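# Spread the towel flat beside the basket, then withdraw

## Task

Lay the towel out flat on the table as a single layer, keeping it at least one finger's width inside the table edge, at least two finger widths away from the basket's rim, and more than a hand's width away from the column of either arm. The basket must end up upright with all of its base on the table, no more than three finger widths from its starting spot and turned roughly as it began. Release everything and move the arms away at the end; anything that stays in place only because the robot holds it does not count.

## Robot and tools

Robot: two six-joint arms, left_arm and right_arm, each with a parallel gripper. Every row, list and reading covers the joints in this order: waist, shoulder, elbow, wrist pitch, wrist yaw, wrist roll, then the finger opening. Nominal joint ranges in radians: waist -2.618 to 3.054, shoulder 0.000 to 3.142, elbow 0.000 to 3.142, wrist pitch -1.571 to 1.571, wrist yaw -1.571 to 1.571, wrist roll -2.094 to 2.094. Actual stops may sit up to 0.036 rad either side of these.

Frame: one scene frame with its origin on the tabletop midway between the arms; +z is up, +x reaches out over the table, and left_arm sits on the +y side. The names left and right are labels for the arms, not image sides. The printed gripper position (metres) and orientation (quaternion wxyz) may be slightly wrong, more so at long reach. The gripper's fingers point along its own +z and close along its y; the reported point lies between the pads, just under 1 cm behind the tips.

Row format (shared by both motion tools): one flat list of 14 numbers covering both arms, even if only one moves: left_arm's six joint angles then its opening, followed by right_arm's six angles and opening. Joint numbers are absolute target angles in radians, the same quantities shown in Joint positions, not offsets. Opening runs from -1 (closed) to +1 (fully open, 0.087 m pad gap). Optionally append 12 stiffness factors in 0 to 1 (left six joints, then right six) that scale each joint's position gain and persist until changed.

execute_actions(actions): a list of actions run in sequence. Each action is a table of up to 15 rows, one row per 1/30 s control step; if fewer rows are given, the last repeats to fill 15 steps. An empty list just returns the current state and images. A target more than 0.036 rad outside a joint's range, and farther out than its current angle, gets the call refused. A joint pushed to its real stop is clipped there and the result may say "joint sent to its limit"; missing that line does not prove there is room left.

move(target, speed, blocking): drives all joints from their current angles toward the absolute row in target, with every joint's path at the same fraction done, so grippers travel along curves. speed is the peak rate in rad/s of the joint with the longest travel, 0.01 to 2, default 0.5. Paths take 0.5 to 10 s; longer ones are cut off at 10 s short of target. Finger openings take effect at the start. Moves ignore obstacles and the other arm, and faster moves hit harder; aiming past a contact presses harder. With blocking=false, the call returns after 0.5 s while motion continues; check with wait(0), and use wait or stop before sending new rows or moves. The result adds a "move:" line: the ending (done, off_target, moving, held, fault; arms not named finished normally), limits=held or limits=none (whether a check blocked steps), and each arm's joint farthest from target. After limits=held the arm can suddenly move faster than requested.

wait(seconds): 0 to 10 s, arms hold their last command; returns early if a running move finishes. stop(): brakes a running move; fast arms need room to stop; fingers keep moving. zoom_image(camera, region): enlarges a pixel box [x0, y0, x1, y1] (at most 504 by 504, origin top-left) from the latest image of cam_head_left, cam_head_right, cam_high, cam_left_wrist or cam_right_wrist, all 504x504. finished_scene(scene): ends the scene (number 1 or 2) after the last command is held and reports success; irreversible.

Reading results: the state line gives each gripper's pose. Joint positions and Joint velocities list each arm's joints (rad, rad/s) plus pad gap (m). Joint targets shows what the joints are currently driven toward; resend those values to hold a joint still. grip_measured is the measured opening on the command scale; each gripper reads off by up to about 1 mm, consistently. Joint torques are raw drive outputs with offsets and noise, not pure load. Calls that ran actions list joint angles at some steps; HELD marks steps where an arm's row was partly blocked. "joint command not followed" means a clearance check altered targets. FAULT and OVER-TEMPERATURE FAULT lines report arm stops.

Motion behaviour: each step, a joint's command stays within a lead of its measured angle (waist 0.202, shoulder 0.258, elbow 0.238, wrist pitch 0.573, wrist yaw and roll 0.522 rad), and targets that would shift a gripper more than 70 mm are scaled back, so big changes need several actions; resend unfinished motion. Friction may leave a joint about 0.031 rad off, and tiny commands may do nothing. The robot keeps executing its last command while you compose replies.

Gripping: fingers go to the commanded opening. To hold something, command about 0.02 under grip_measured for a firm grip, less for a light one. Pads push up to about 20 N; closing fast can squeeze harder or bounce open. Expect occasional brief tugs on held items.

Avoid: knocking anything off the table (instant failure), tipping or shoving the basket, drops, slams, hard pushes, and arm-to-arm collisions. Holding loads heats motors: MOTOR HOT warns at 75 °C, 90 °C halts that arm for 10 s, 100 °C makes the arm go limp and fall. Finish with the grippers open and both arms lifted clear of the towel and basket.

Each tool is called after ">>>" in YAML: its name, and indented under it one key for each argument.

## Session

>>> execute_actions:
  actions: []

Scene clock: 0.00 s.
left_arm: end_effector_position=(+0.2004, +0.6150, +0.0951) grip_measured=+0.990 end_effector_quat_wxyz=(-0.070, -0.419, +0.905, +0.009) | right_arm: end_effector_position=(+0.1239, -0.5287, +0.3336) grip_measured=+1.000 end_effector_quat_wxyz=(+0.082, -0.212, +0.787, -0.573)
Joint names: [waist, shoulder, elbow, wrist pitch, wrist yaw, wrist roll]
Joint positions: left_arm=[ 0.945  2.11   1.86  -1.428 -0.091  0.135  0.087] | right_arm=[-0.237  0.612  1.026 -0.861  0.701 -1.392  0.087]
Joint velocities: left_arm=[ 0.007  0.022 -0.017  0.066 -0.022  0.022 -0.   ] | right_arm=[ 0.017  0.002  0.017  0.051 -0.037 -0.051  0.   ]
Joint torques (N m, as the arm reports them, + toward a larger angle): no reading
Motor temperatures (°C, as the motors report them): left_arm=[28 29 29 32 30 30] | right_arm=[27 32 30 31 27 31]
Joint targets: left_arm=[0.945 2.110 1.860 -1.428 -0.091 0.135] | right_arm=[-0.237 0.612 1.026 -0.861 0.701 -1.392]
Joint stiffness scale: left_arm=[1. 1. 1. 1. 1. 1.] | right_arm=[1. 1. 1. 1. 1. 1.]

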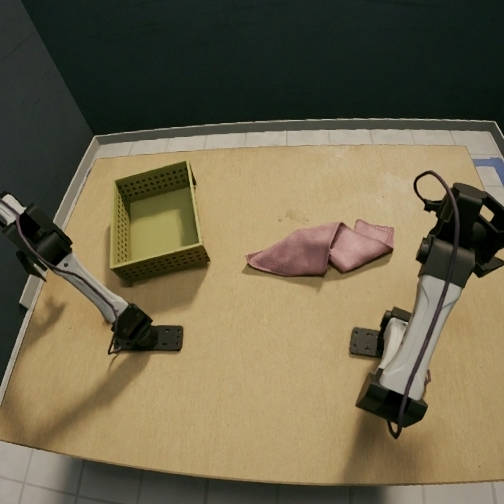

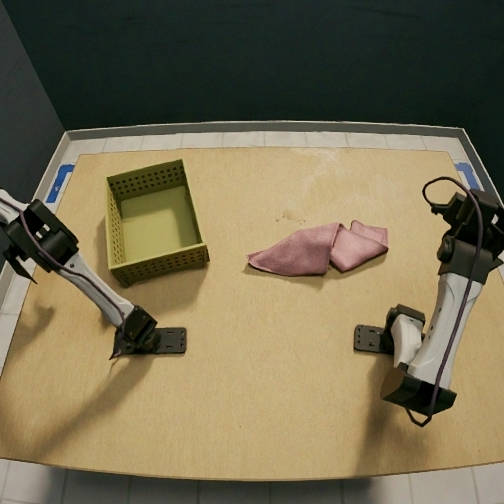

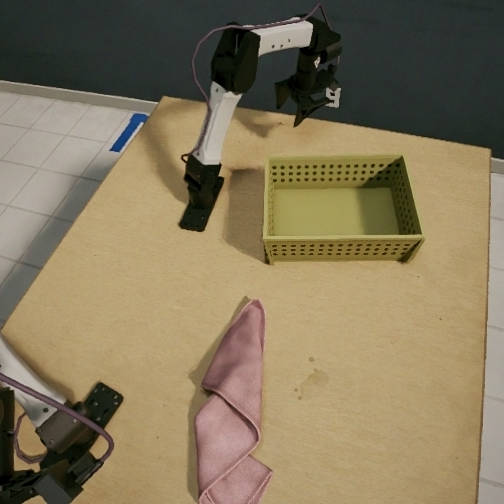

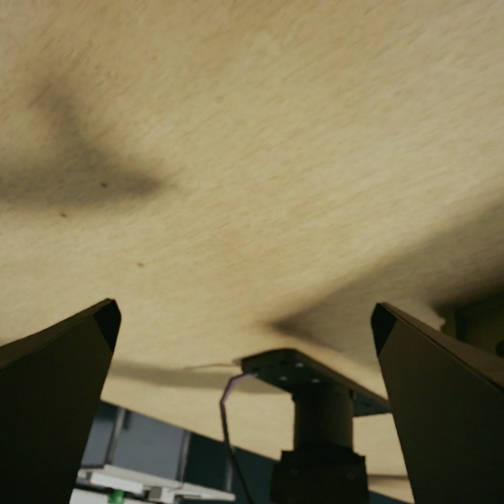

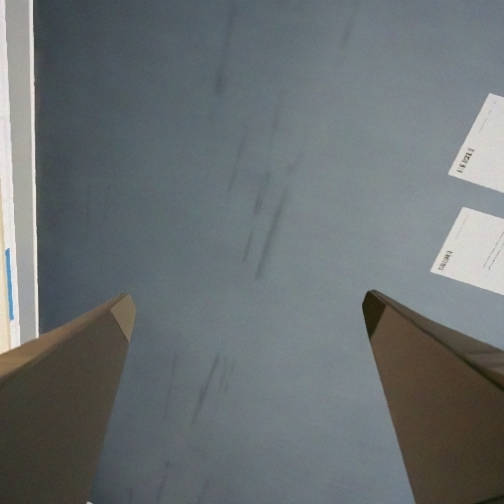

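>>> zoom_image:
  camera: "cam_head_left"
  region: [235,200,405,290]

>>> zoom_image:
  camera: "cam_high"
  region: [150,284,330,504]

Region (235, 200, 405, 290) of cam_head_left's 504x504 image, scaled by 2.965, with more detail than that image has; it fills the top 267 rows of this view, and the rest is white.

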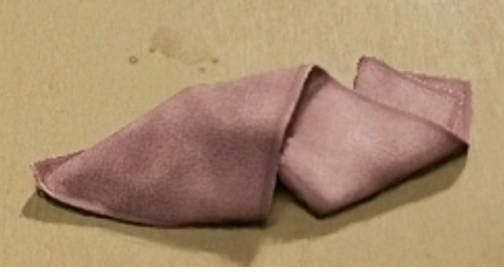

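Region (150, 284, 330, 504) of cam_high's 504x504 image, scaled by 2.291, with more detail than that image has; it fills the left 412 columns of this view, and the rest is white.

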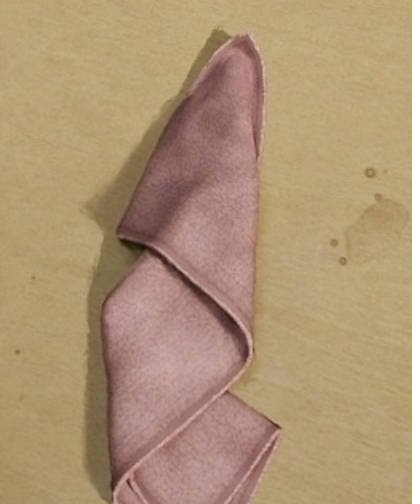

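>>> move:
  target: [0.945,0.8,0.9,-1.2,0,0.135,1,0.77,1.81,1.25,-1.01,0,0.6,0.2]
  speed: 1.2

Scene clock: 4.30 s.
left_arm: end_effector_position=(+0.1092, +0.4444, +0.1462) grip_measured=+0.990 end_effector_quat_wxyz=(+0.182, -0.413, +0.884, +0.123) | right_arm: end_effector_position=(+0.2568, -0.1544, +0.0413) grip_measured=+0.200 end_effector_quat_wxyz=(+0.008, +0.003, +1.000, -0.002)
Joint names: [waist, shoulder, elbow, wrist pitch, wrist yaw, wrist roll]
Joint positions: left_arm=[ 0.945  0.818  0.914 -1.224 -0.01   0.135  0.087] | right_arm=[ 0.763  1.792  1.231 -0.999  0.012  0.593  0.052]
Joint velocities: left_arm=[-0.017 -0.007 -0.017 -0.037  0.022  0.007 -0.   ] | right_arm=[-0.007 -0.007 -0.017 -0.051  0.037 -0.007  0.   ]
Joint torques (N m, as the arm reports them, + toward a larger angle): left_arm=[-0.27 -1.77  4.98  1.43  0.    0.02] | right_arm=[ 0.4  -8.01  9.52  0.39 -0.03 -0.04]
Motor temperatures (°C, as the motors report them): left_arm=[28 30 29 32 30 30] | right_arm=[27 32 30 31 27 31]
Joint targets: left_arm=[0.945 0.800 0.900 -1.200 -0.000 0.135] | right_arm=[0.770 1.810 1.250 -1.010 0.000 0.600]
Joint stiffness scale: left_arm=[1. 1. 1. 1. 1. 1.] | right_arm=[1. 1. 1. 1. 1. 1.]
move: off_target (left_arm); limits=none; left_arm: farthest joint: the wrist pitch, 0.024 radians from its target (0.228 radians at the start); right_arm: farthest joint: the elbow, 0.019 radians from its target (0.224 radians at the start)

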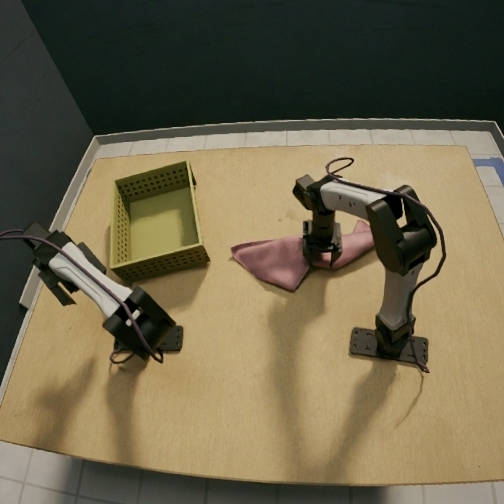

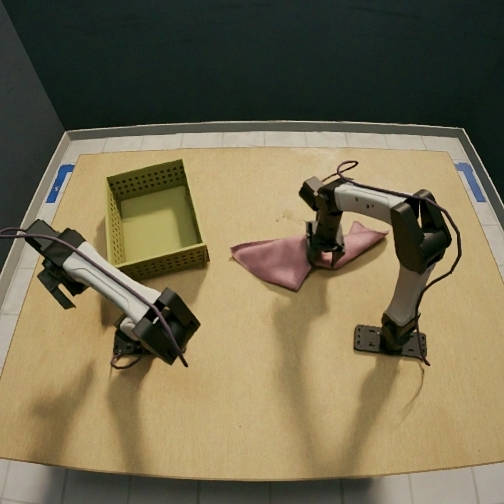

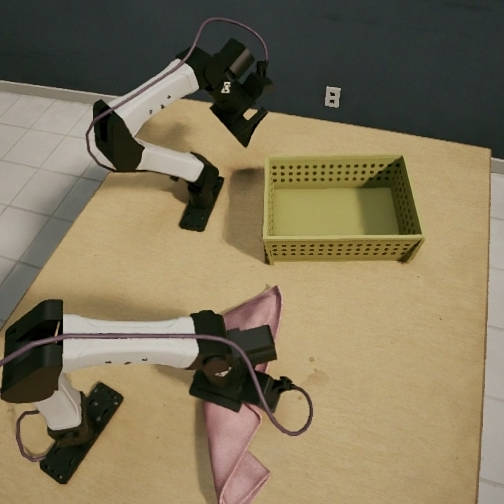

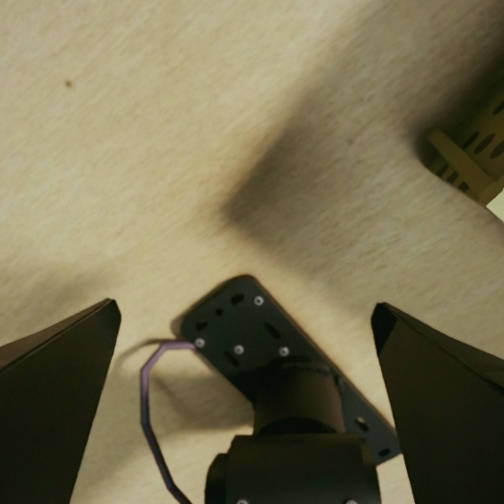

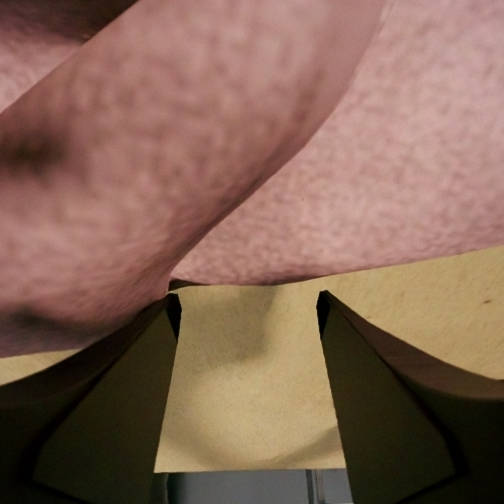

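>>> move:
  target: [0.945,0.8,0.9,-1.2,0,0.135,1,0.80,1.76,1.45,-1.26,0,0.7,0.2]

>>> move:
  target: [0.945,0.8,0.9,-1.2,0,0.135,1,1.06,1.91,1.52,-1.17,0,0.9,0.2]

Scene clock: 6.23 s.
left_arm: end_effector_position=(+0.1093, +0.4444, +0.1462) grip_measured=+0.990 end_effector_quat_wxyz=(+0.182, -0.413, +0.884, +0.123) | right_arm: end_effector_position=(+0.2541, -0.1429, +0.1014) grip_measured=+0.200 end_effector_quat_wxyz=(+0.003, +0.040, +0.999, -0.005)
Joint names: [waist, shoulder, elbow, wrist pitch, wrist yaw, wrist roll]
Joint positions: left_arm=[ 0.945  0.818  0.914 -1.224 -0.01   0.135  0.087] | right_arm=[ 0.789  1.766  1.441 -1.247  0.011  0.694  0.052]
Joint velocities: left_arm=[ 0.012  0.007 -0.012  0.051 -0.022 -0.007  0.001] | right_arm=[-0.002 -0.002 -0.032  0.007  0.037  0.022 -0.001]
Joint torques (N m, as the arm reports them, + toward a larger angle): left_arm=[-0.28 -1.75  4.95  1.38 -0.02  0.02] | right_arm=[ 0.75 -9.91  8.91  0.33 -0.03 -0.05]
Motor temperatures (°C, as the motors report them): left_arm=[28 30 30 32 30 30] | right_arm=[27 32 31 31 27 31]
Joint targets: left_arm=[0.945 0.800 0.900 -1.200 0.000 0.135] | right_arm=[0.800 1.760 1.450 -1.260 -0.000 0.700]
Joint stiffness scale: left_arm=[1. 1. 1. 1. 1. 1.] | right_arm=[1. 1. 1. 1. 1. 1.]
move: off_target (left_arm); limits=none; left_arm: farthest joint: the wrist pitch, 0.024 radians from its target (0.024 radians at the start); right_arm: farthest joint: the wrist pitch, 0.013 radians from its target (0.261 radians at the start)

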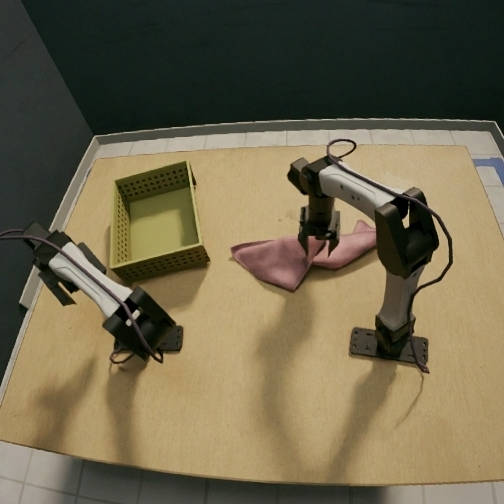

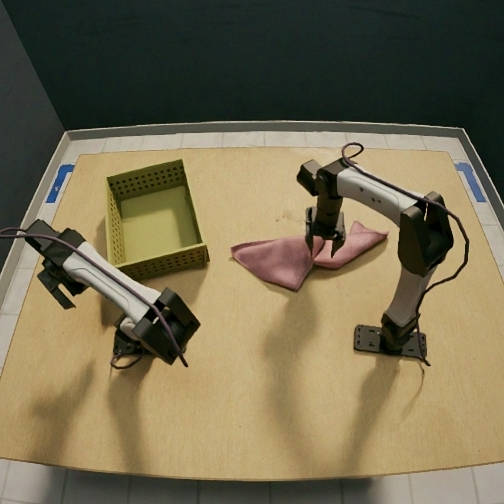

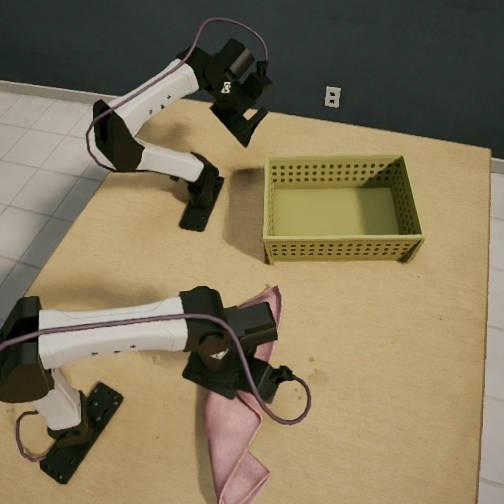

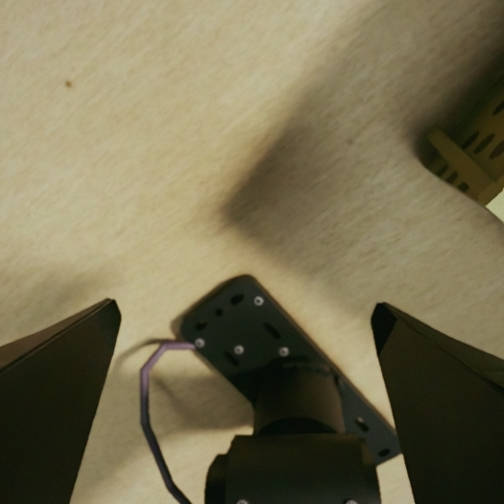

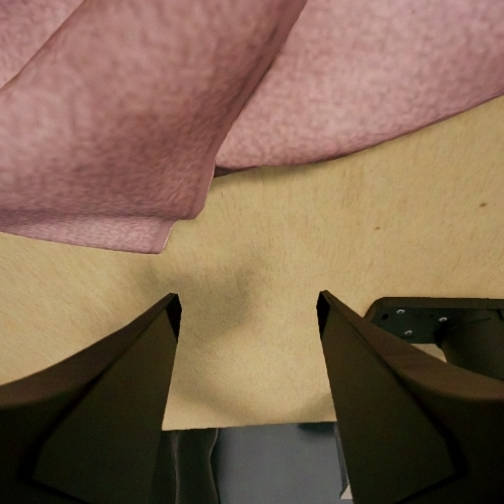

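Scene clock: 7.53 s.
left_arm: end_effector_position=(+0.1093, +0.4445, +0.1462) grip_measured=+0.990 end_effector_quat_wxyz=(+0.182, -0.413, +0.884, +0.123) | right_arm: end_effector_position=(+0.2159, -0.0568, +0.0784) grip_measured=+0.200 end_effector_quat_wxyz=(+0.007, +0.006, +1.000, +0.002)
Joint names: [waist, shoulder, elbow, wrist pitch, wrist yaw, wrist roll]
Joint positions: left_arm=[ 0.945  0.818  0.914 -1.224 -0.01   0.135  0.087] | right_arm=[ 1.057  1.888  1.505 -1.177  0.008  0.894  0.052]
Joint velocities: left_arm=[-0.017  0.002 -0.007 -0.007  0.037 -0.007 -0.001] | right_arm=[-0.002 -0.002 -0.007  0.007 -0.007  0.022  0.   ]
Joint torques (N m, as the arm reports them, + toward a larger angle): left_arm=[-0.3  -1.74  4.94  1.42 -0.01  0.03] | right_arm=[ 0.16 -8.85  9.45  0.6   0.02 -0.04]
Motor temperatures (°C, as the motors report them): left_arm=[28 30 30 32 30 30] | right_arm=[27 32 31 31 27 31]
Joint targets: left_arm=[0.945 0.800 0.900 -1.200 -0.000 0.135] | right_arm=[1.060 1.910 1.520 -1.170 -0.000 0.900]
Joint stiffness scale: left_arm=[1. 1. 1. 1. 1. 1.] | right_arm=[1. 1. 1. 1. 1. 1.]
move: off_target (left_arm, right_arm); limits=none; left_arm: farthest joint: the wrist pitch, 0.024 radians from its target (0.024 radians at the start); right_arm: farthest joint: the shoulder, 0.022 radians from its target (0.144 radians at the start)

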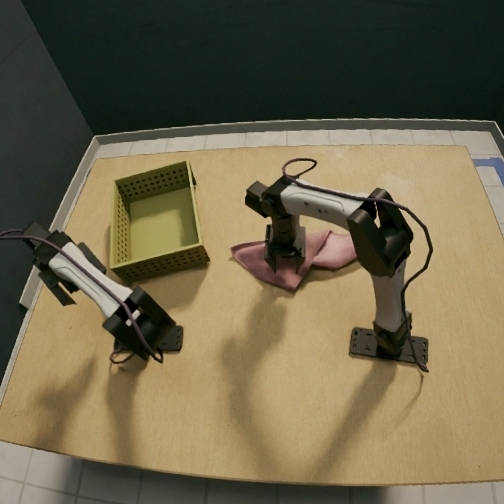

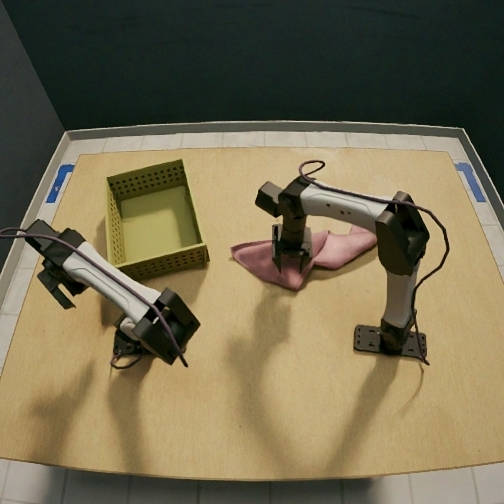

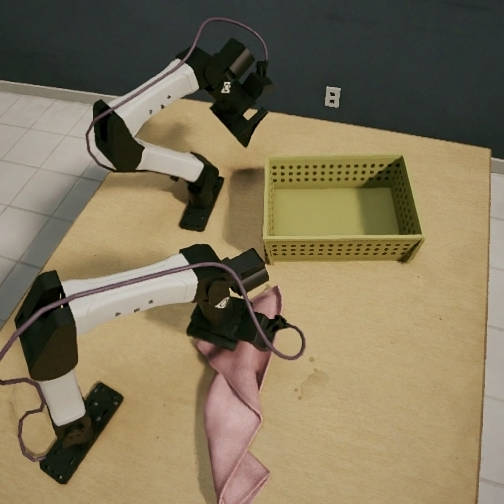

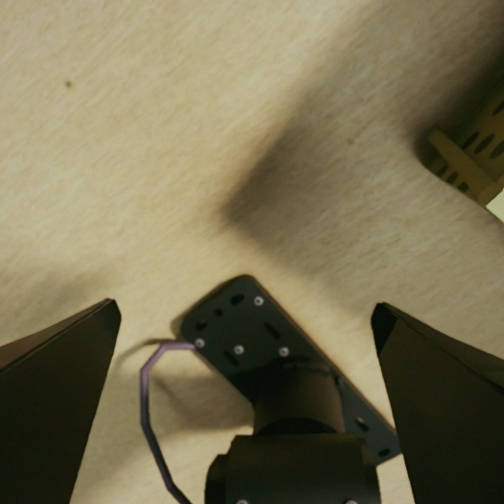

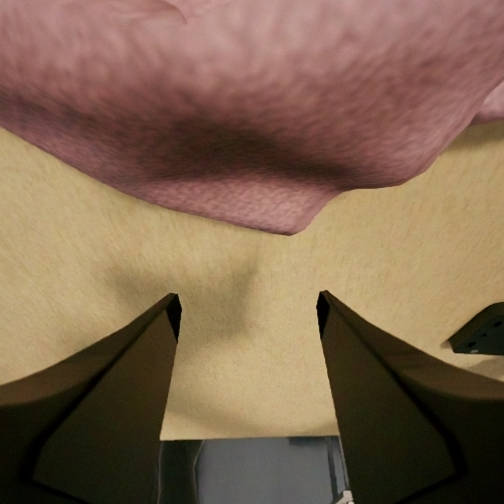

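>>> move:
  target: [0.945,0.8,0.9,-1.2,0,0.135,1,1.03,1.89,1.16,-0.87,0,0.9,0.3]
  speed: 0.3

>>> execute_actions:
  actions:
    - [[0.945,0.8,0.9,-1.2,0,0.135,1,1.03,1.89,1.16,-0.87,0,0.9,-0.4]]
    - [[0.945,0.8,0.9,-1.2,0,0.135,1,1.03,1.89,1.16,-0.87,0,0.9,-1]]

Scene clock: 10.10 s.
left_arm: end_effector_position=(+0.1093, +0.4445, +0.1462) grip_measured=+0.990 end_effector_quat_wxyz=(+0.182, -0.413, +0.884, +0.123) | right_arm: end_effector_position=(+0.1992, -0.0782, +0.0102) grip_measured=+0.300 end_effector_quat_wxyz=(-0.007, +0.014, +1.000, +0.004)
Joint names: [waist, shoulder, elbow, wrist pitch, wrist yaw, wrist roll]
Joint positions: left_arm=[ 0.945  0.818  0.914 -1.224 -0.01   0.135  0.087] | right_arm=[ 1.041  1.876  1.201 -0.9   -0.016  0.894  0.057]
Joint velocities: left_arm=[ 0.002 -0.017 -0.002 -0.066  0.051 -0.022 -0.001] | right_arm=[-0.012 -0.007  0.017 -0.095  0.066 -0.007 -0.001]
Joint torques (N m, as the arm reports them, + toward a larger angle): left_arm=[-0.3  -1.76  4.92  1.42 -0.01  0.03] | right_arm=[-0.97 -8.85  3.79  0.82  0.23 -0.04]
Motor temperatures (°C, as the motors report them): left_arm=[28 30 30 33 30 30] | right_arm=[27 33 31 31 27 31]
Joint targets: left_arm=[0.945 0.800 0.900 -1.200 -0.000 0.135] | right_arm=[1.030 1.890 1.160 -0.870 -0.000 0.900]
Joint stiffness scale: left_arm=[1. 1. 1. 1. 1. 1.] | right_arm=[1. 1. 1. 1. 1. 1.]
move: off_target (left_arm, right_arm); limits=none; left_arm: farthest joint: the wrist pitch, 0.024 radians from its target (0.024 radians at the start); right_arm: farthest joint: the elbow, 0.041 radians from its target (0.345 radians at the start)

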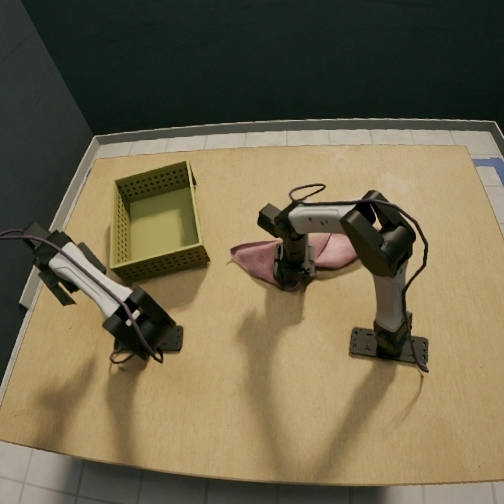

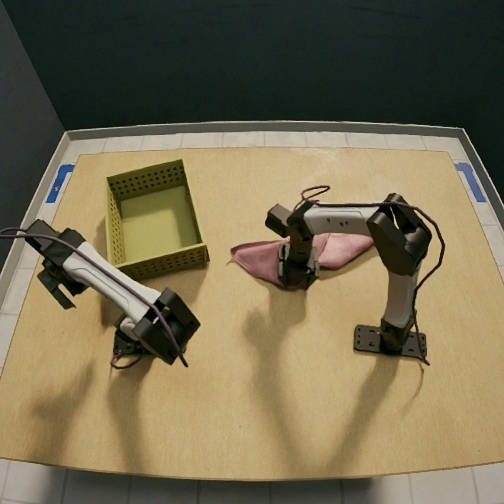

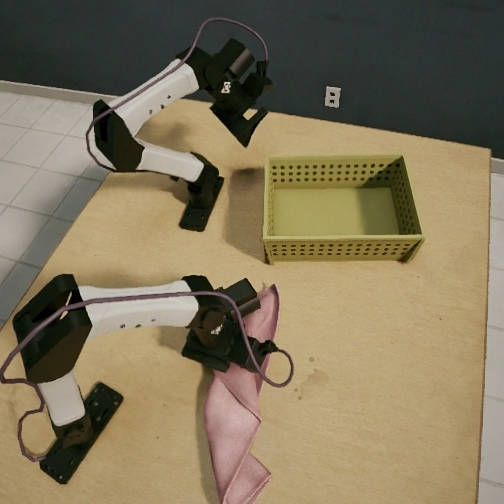

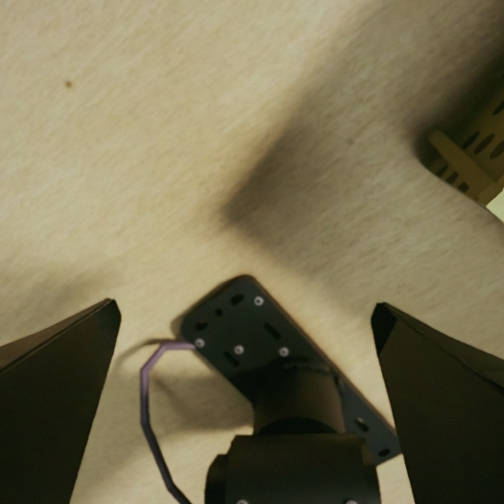

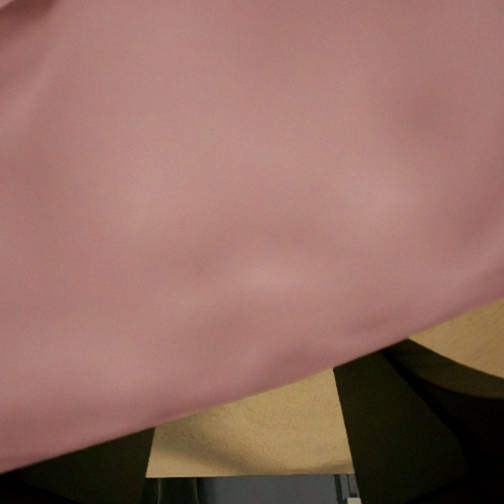

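Scene clock: 11.10 s.
left_arm: end_effector_position=(+0.1093, +0.4445, +0.1462) grip_measured=+0.990 end_effector_quat_wxyz=(+0.182, -0.413, +0.884, +0.123) | right_arm: end_effector_position=(+0.2012, -0.0707, +0.0106) grip_measured=-0.824 end_effector_quat_wxyz=(-0.006, +0.016, +1.000, +0.020)
Joint names: [waist, shoulder, elbow, wrist pitch, wrist yaw, wrist roll]
Joint positions: left_arm=[ 0.945  0.818  0.914 -1.224 -0.01   0.135  0.087] | right_arm=[ 1.041  1.874  1.201 -0.873 -0.035  0.898  0.008]
Joint velocities: left_arm=[-0.002  0.017  0.002  0.022 -0.051 -0.007 -0.   ] | right_arm=[-0.007 -0.017  0.012 -0.051 -0.037 -0.037 -0.   ]
Joint torques (N m, as the arm reports them, + toward a larger angle): left_arm=[-0.29 -1.78  4.92  1.42  0.01  0.03] | right_arm=[-0.98 -8.8   3.87  0.57  0.39 -0.08]
Motor temperatures (°C, as the motors report them): left_arm=[28 30 30 33 30 30] | right_arm=[27 33 31 31 27 31]
Joint targets: left_arm=[0.945 0.800 0.900 -1.200 0.000 0.135] | right_arm=[1.030 1.890 1.160 -0.870 -0.000 0.900]
Joint stiffness scale: left_arm=[1. 1. 1. 1. 1. 1.] | right_arm=[1. 1. 1. 1. 1. 1.]
Step readings (joint positions; steps 1 to 15: 1st action; 16 to 30: 2nd action):
0: left_arm=[0.945 0.818 0.914 -1.224 -0.010 0.135] | right_arm=[1.041 1.876 1.201 -0.900 -0.016 0.894]
1: left_arm=[0.945 0.818 0.914 -1.224 -0.010 0.135] | right_arm=[1.041 1.876 1.201 -0.897 -0.019 0.895]
2: left_arm=[0.945 0.818 0.914 -1.224 -0.010 0.135] | right_arm=[1.041 1.876 1.201 -0.887 -0.024 0.896]
4: left_arm=[0.945 0.818 0.914 -1.224 -0.010 0.135] | right_arm=[1.041 1.876 1.201 -0.879 -0.031 0.897]
8: left_arm=[0.945 0.818 0.914 -1.224 -0.010 0.135] | right_arm=[1.041 1.876 1.201 -0.878 -0.033 0.897]
15: left_arm=[0.945 0.818 0.914 -1.224 -0.010 0.135] | right_arm=[1.041 1.876 1.201 -0.878 -0.033 0.897]
16: left_arm=[0.945 0.818 0.914 -1.224 -0.010 0.135] | right_arm=[1.041 1.876 1.201 -0.876 -0.034 0.897]
17: left_arm=[0.945 0.818 0.914 -1.224 -0.010 0.135] | right_arm=[1.041 1.876 1.201 -0.872 -0.035 0.898]
19: left_arm=[0.945 0.818 0.914 -1.224 -0.010 0.135] | right_arm=[1.041 1.874 1.201 -0.873 -0.035 0.898]
23: left_arm=[0.945 0.818 0.914 -1.224 -0.010 0.135] | right_arm=[1.041 1.874 1.201 -0.873 -0.035 0.898]
30: Joint positions above

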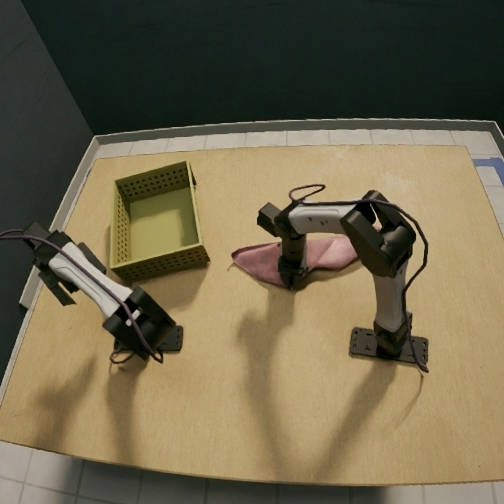

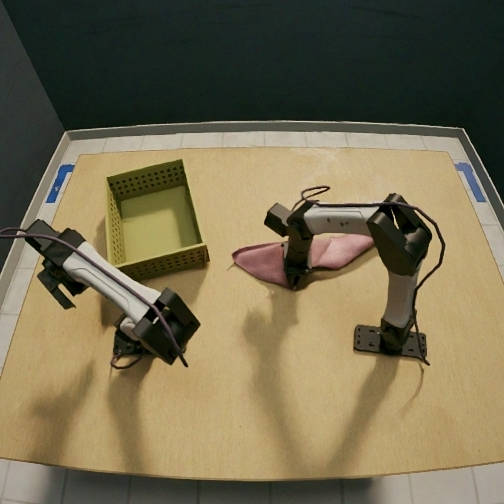

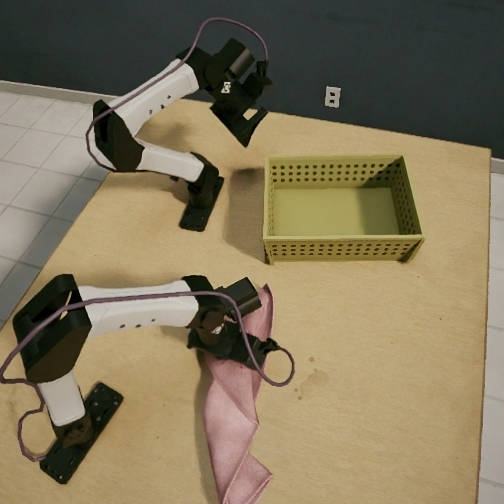

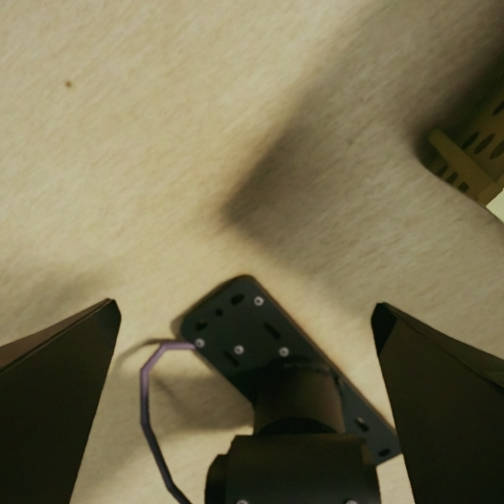

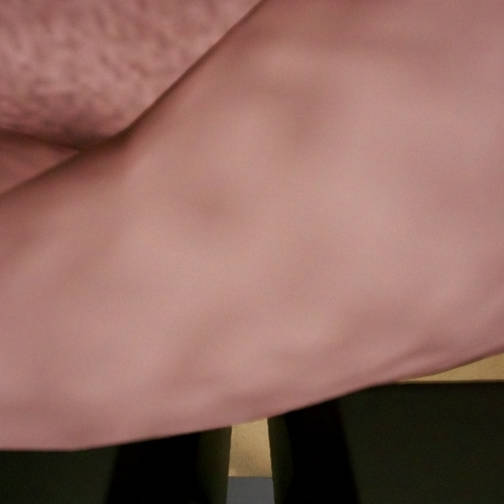

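>>> move:
  target: [0.945,0.8,0.9,-1.2,0,0.135,1,0.82,1.9,1.8,-1.1,0,0.7,-1]

>>> move:
  target: [0.945,0.8,0.9,-1.2,0,0.135,1,0.72,2.37,2.03,-0.56,0,0.7,-1]

Scene clock: 13.63 s.
left_arm: end_effector_position=(+0.1093, +0.4445, +0.1462) grip_measured=+0.990 end_effector_quat_wxyz=(+0.182, -0.413, +0.884, +0.123) | right_arm: end_effector_position=(+0.3447, -0.0551, +0.1637) grip_measured=-0.835 end_effector_quat_wxyz=(+0.154, +0.026, +0.979, +0.129)
Joint names: [waist, shoulder, elbow, wrist pitch, wrist yaw, wrist roll]
Joint positions: left_arm=[ 0.945  0.818  0.914 -1.224 -0.01   0.135  0.087] | right_arm=[ 0.828  1.873  1.791 -1.085 -0.007  0.706  0.007]
Joint velocities: left_arm=[ 0.007  0.017  0.007  0.022 -0.022 -0.037 -0.001] | right_arm=[ 0.002  0.002 -0.007  0.007  0.007  0.022  0.001]
Joint torques (N m, as the arm reports them, + toward a larger angle): left_arm=[-0.37 -1.8   4.94  1.44  0.    0.03] | right_arm=[-0.74 -8.94  9.65  1.23  0.14 -0.16]
Motor temperatures (°C, as the motors report them): left_arm=[28 30 30 33 30 30] | right_arm=[28 33 32 31 27 31]
Joint targets: left_arm=[0.945 0.800 0.900 -1.200 -0.000 0.135] | right_arm=[0.820 1.900 1.800 -1.100 0.000 0.700]
Joint stiffness scale: left_arm=[1. 1. 1. 1. 1. 1.] | right_arm=[1. 1. 1. 1. 1. 1.]
move: off_target (left_arm, right_arm); limits=none; left_arm: farthest joint: the wrist pitch, 0.024 radians from its target (0.024 radians at the start); right_arm: farthest joint: the shoulder, 0.027 radians from its target (0.026 radians at the start)

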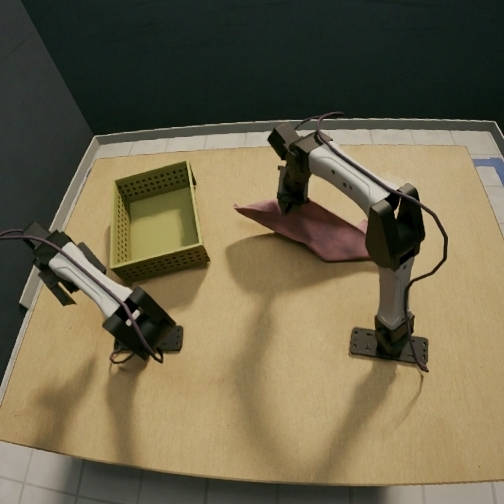

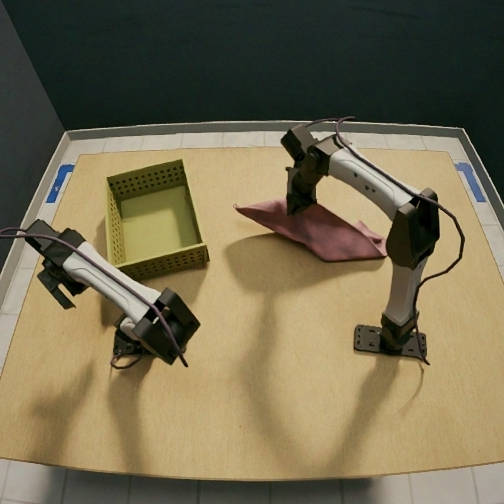

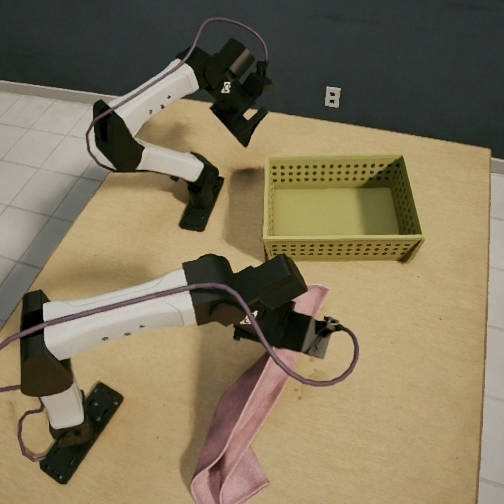

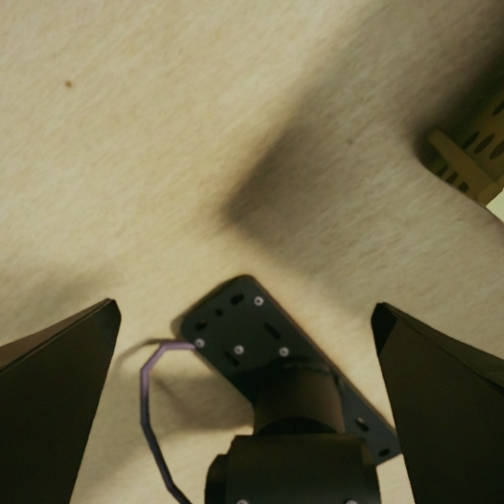

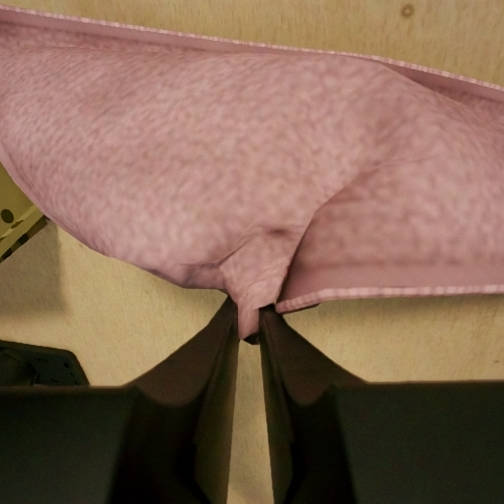

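Scene clock: 15.43 s.
left_arm: end_effector_position=(+0.1093, +0.4445, +0.1462) grip_measured=+0.990 end_effector_quat_wxyz=(+0.182, -0.413, +0.884, +0.123) | right_arm: end_effector_position=(+0.5161, +0.0020, +0.0612) grip_measured=-0.835 end_effector_quat_wxyz=(+0.264, +0.071, +0.942, +0.196)
Joint names: [waist, shoulder, elbow, wrist pitch, wrist yaw, wrist roll]
Joint positions: left_arm=[ 0.945  0.818  0.914 -1.224 -0.01   0.135  0.087] | right_arm=[ 0.728  2.354  2.017 -0.564 -0.007  0.705  0.007]
Joint velocities: left_arm=[ 0.002 -0.012 -0.002  0.007 -0.022 -0.066  0.001] | right_arm=[ 0.002 -0.002  0.012  0.007 -0.037  0.051  0.   ]
Joint torques (N m, as the arm reports them, + toward a larger angle): left_arm=[-0.32 -1.83  4.96  1.43 -0.01  0.02] | right_arm=[ -0.64 -14.86  10.62   1.95   0.13  -0.17]
Motor temperatures (°C, as the motors report them): left_arm=[28 30 30 33 30 30] | right_arm=[28 34 32 32 27 31]
Joint targets: left_arm=[0.945 0.800 0.900 -1.200 0.000 0.135] | right_arm=[0.720 2.370 2.030 -0.560 0.000 0.700]
Joint stiffness scale: left_arm=[1. 1. 1. 1. 1. 1.] | right_arm=[1. 1. 1. 1. 1. 1.]
move: off_target (left_arm); limits=none; left_arm: farthest joint: the wrist pitch, 0.024 radians from its target (0.024 radians at the start); right_arm: farthest joint: the shoulder, 0.016 radians from its target (0.497 radians at the start)

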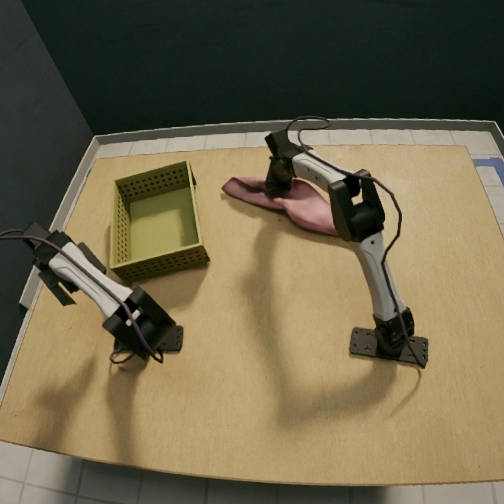

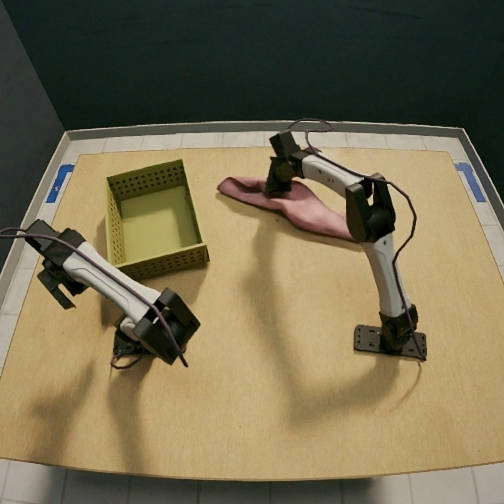

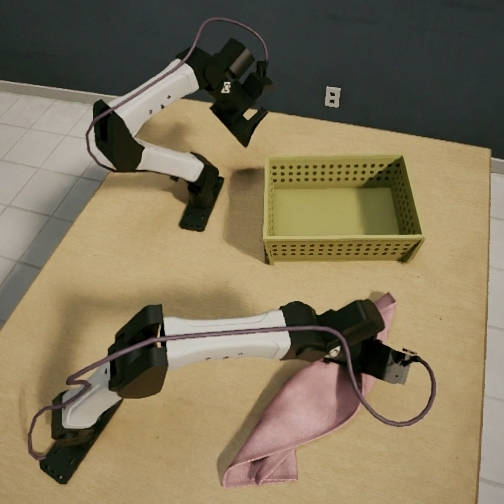

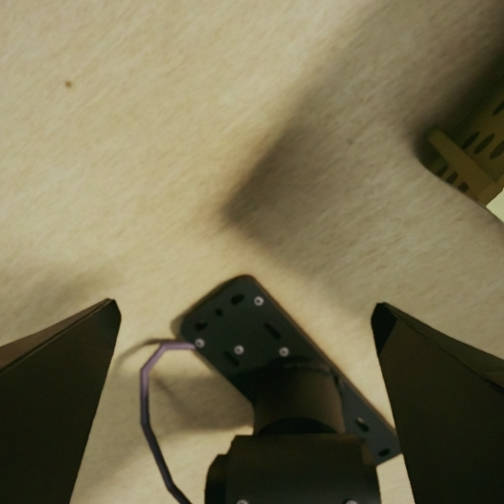

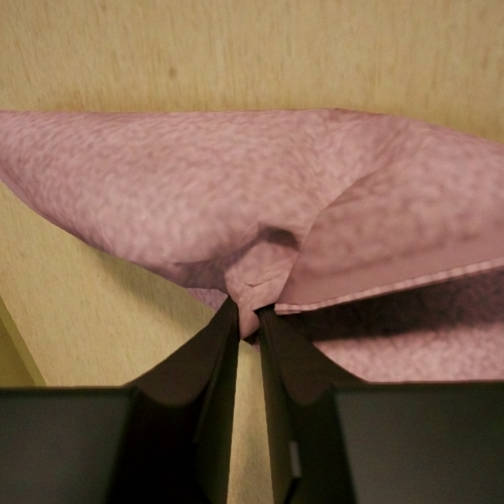

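>>> move:
  target: [0.945,0.8,0.9,-1.2,0,0.135,1,0.85,1.95,1.95,-1.1,0,0.8,-1]

>>> move:
  target: [0.945,0.8,0.9,-1.2,0,0.135,1,1.2,2.13,1.76,-1.12,0,1.2,-1]
  speed: 0.4

Scene clock: 17.90 s.
left_arm: end_effector_position=(+0.1093, +0.4445, +0.1462) grip_measured=+0.990 end_effector_quat_wxyz=(+0.182, -0.413, +0.884, +0.123) | right_arm: end_effector_position=(+0.3722, -0.0229, +0.1937) grip_measured=-0.835 end_effector_quat_wxyz=(+0.187, +0.061, +0.965, +0.172)
Joint names: [waist, shoulder, elbow, wrist pitch, wrist yaw, wrist roll]
Joint positions: left_arm=[ 0.945  0.818  0.914 -1.224 -0.01   0.135  0.087] | right_arm=[ 0.841  1.95   1.976 -1.083 -0.007  0.793  0.007]
Joint velocities: left_arm=[ 0.012 -0.017 -0.007 -0.022  0.007  0.007 -0.   ] | right_arm=[ 0.012 -0.002 -0.017 -0.007  0.066  0.037  0.001]
Joint torques (N m, as the arm reports them, + toward a larger angle): left_arm=[-0.31 -1.79  4.93  1.42  0.01  0.03] | right_arm=[  0.61 -11.99   6.52   1.41   0.14  -0.06]
Motor temperatures (°C, as the motors report them): left_arm=[28 30 30 33 30 30] | right_arm=[28 35 32 32 27 31]
Joint targets: left_arm=[0.945 0.800 0.900 -1.200 -0.000 0.135] | right_arm=[0.850 1.950 1.950 -1.100 -0.000 0.800]
Joint stiffness scale: left_arm=[1. 1. 1. 1. 1. 1.] | right_arm=[1. 1. 1. 1. 1. 1.]
move: off_target (left_arm, right_arm); limits=none; left_arm: farthest joint: the wrist pitch, 0.024 radians from its target (0.024 radians at the start); right_arm: farthest joint: the elbow, 0.026 radians from its target (0.067 radians at the start)

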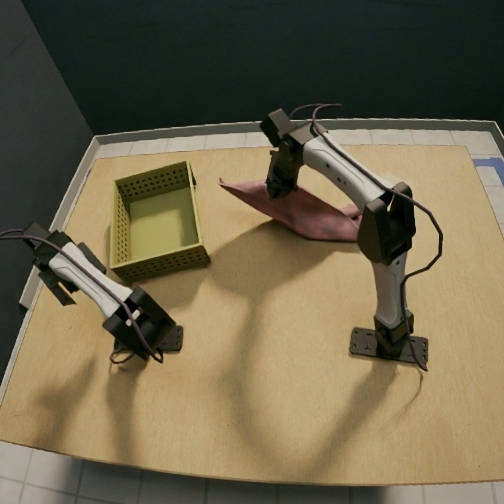

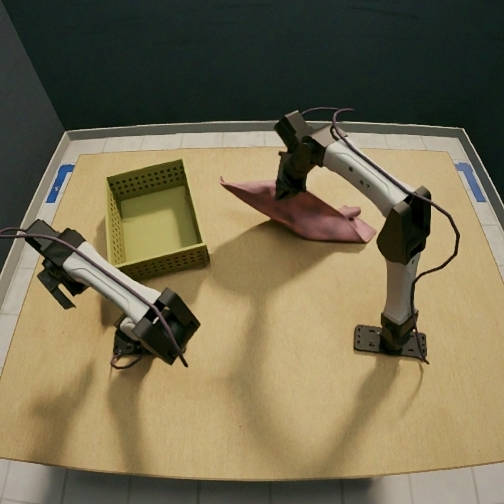

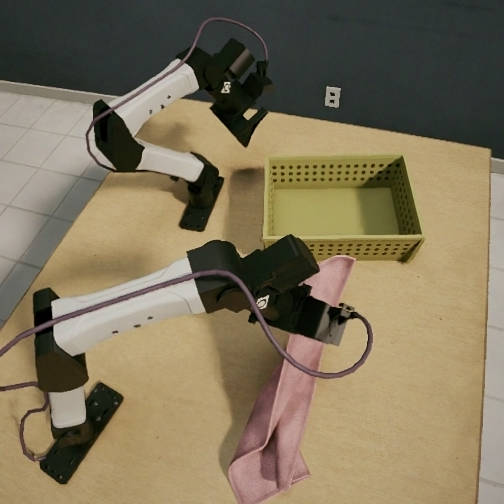

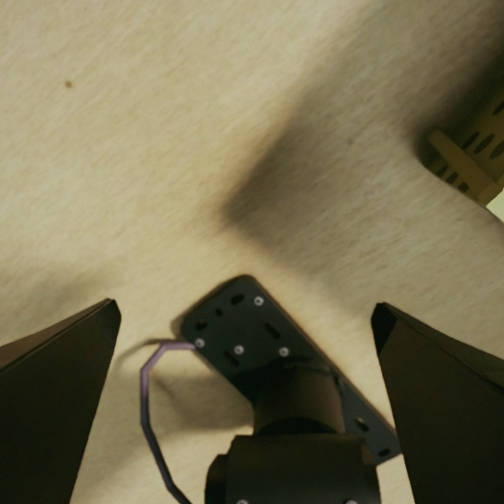

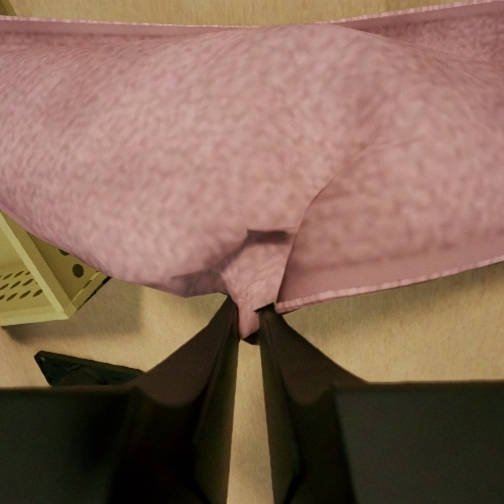

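Scene clock: 19.63 s.
left_arm: end_effector_position=(+0.1093, +0.4445, +0.1462) grip_measured=+0.990 end_effector_quat_wxyz=(+0.182, -0.413, +0.884, +0.123) | right_arm: end_effector_position=(+0.2175, +0.0516, +0.0668) grip_measured=-0.836 end_effector_quat_wxyz=(+0.026, +0.085, +0.994, +0.057)
Joint names: [waist, shoulder, elbow, wrist pitch, wrist yaw, wrist roll]
Joint positions: left_arm=[ 0.945  0.818  0.914 -1.224 -0.01   0.135  0.087] | right_arm=[ 1.198  2.112  1.777 -1.11  -0.005  1.193  0.007]
Joint velocities: left_arm=[ 0.002 -0.002 -0.012 -0.051 -0.066 -0.066  0.   ] | right_arm=[-0.007  0.002  0.002 -0.022  0.066 -0.037 -0.   ]
Joint torques (N m, as the arm reports them, + toward a larger angle): left_arm=[-0.37 -1.78  4.9   1.43  0.    0.02] | right_arm=[ -0.02 -11.51   6.76   0.63   0.14  -0.03]
Motor temperatures (°C, as the motors report them): left_arm=[28 30 30 33 30 30] | right_arm=[28 35 32 32 27 31]
Joint targets: left_arm=[0.945 0.800 0.900 -1.200 0.000 0.135] | right_arm=[1.200 2.130 1.760 -1.120 -0.000 1.200]
Joint stiffness scale: left_arm=[1. 1. 1. 1. 1. 1.] | right_arm=[1. 1. 1. 1. 1. 1.]
move: off_target (left_arm); limits=none; left_arm: farthest joint: the wrist pitch, 0.024 radians from its target (0.024 radians at the start); right_arm: farthest joint: the shoulder, 0.018 radians from its target (0.180 radians at the start)

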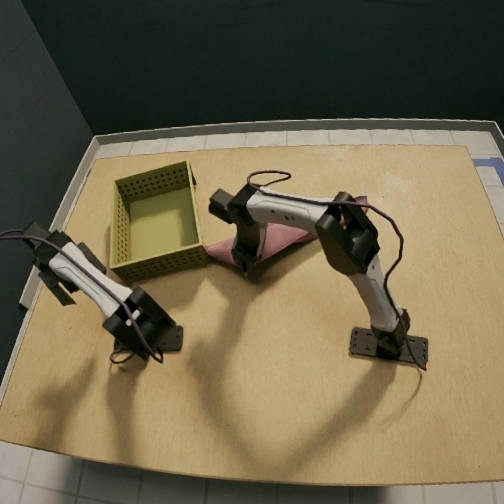

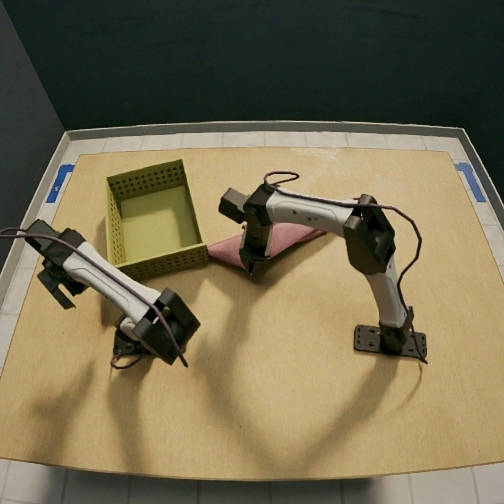

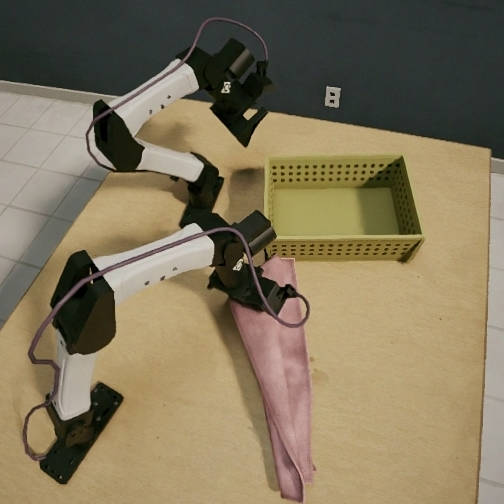

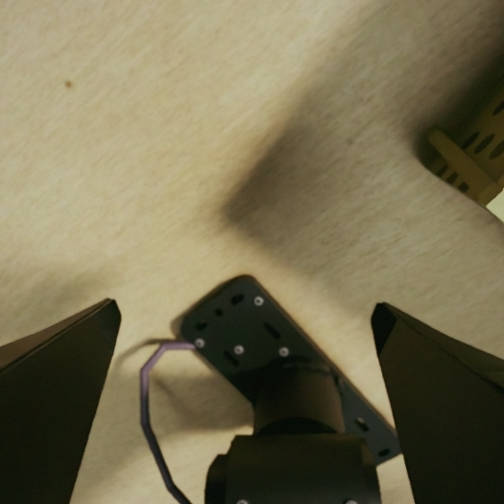

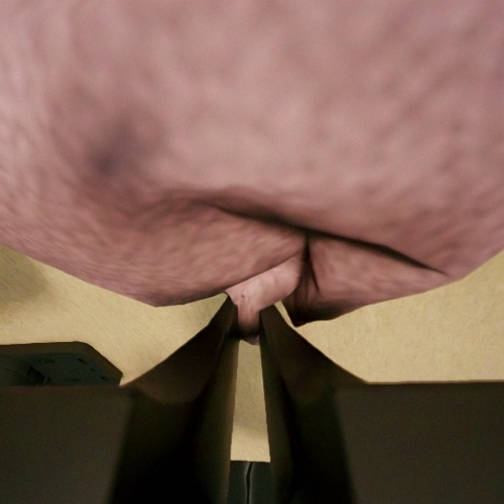

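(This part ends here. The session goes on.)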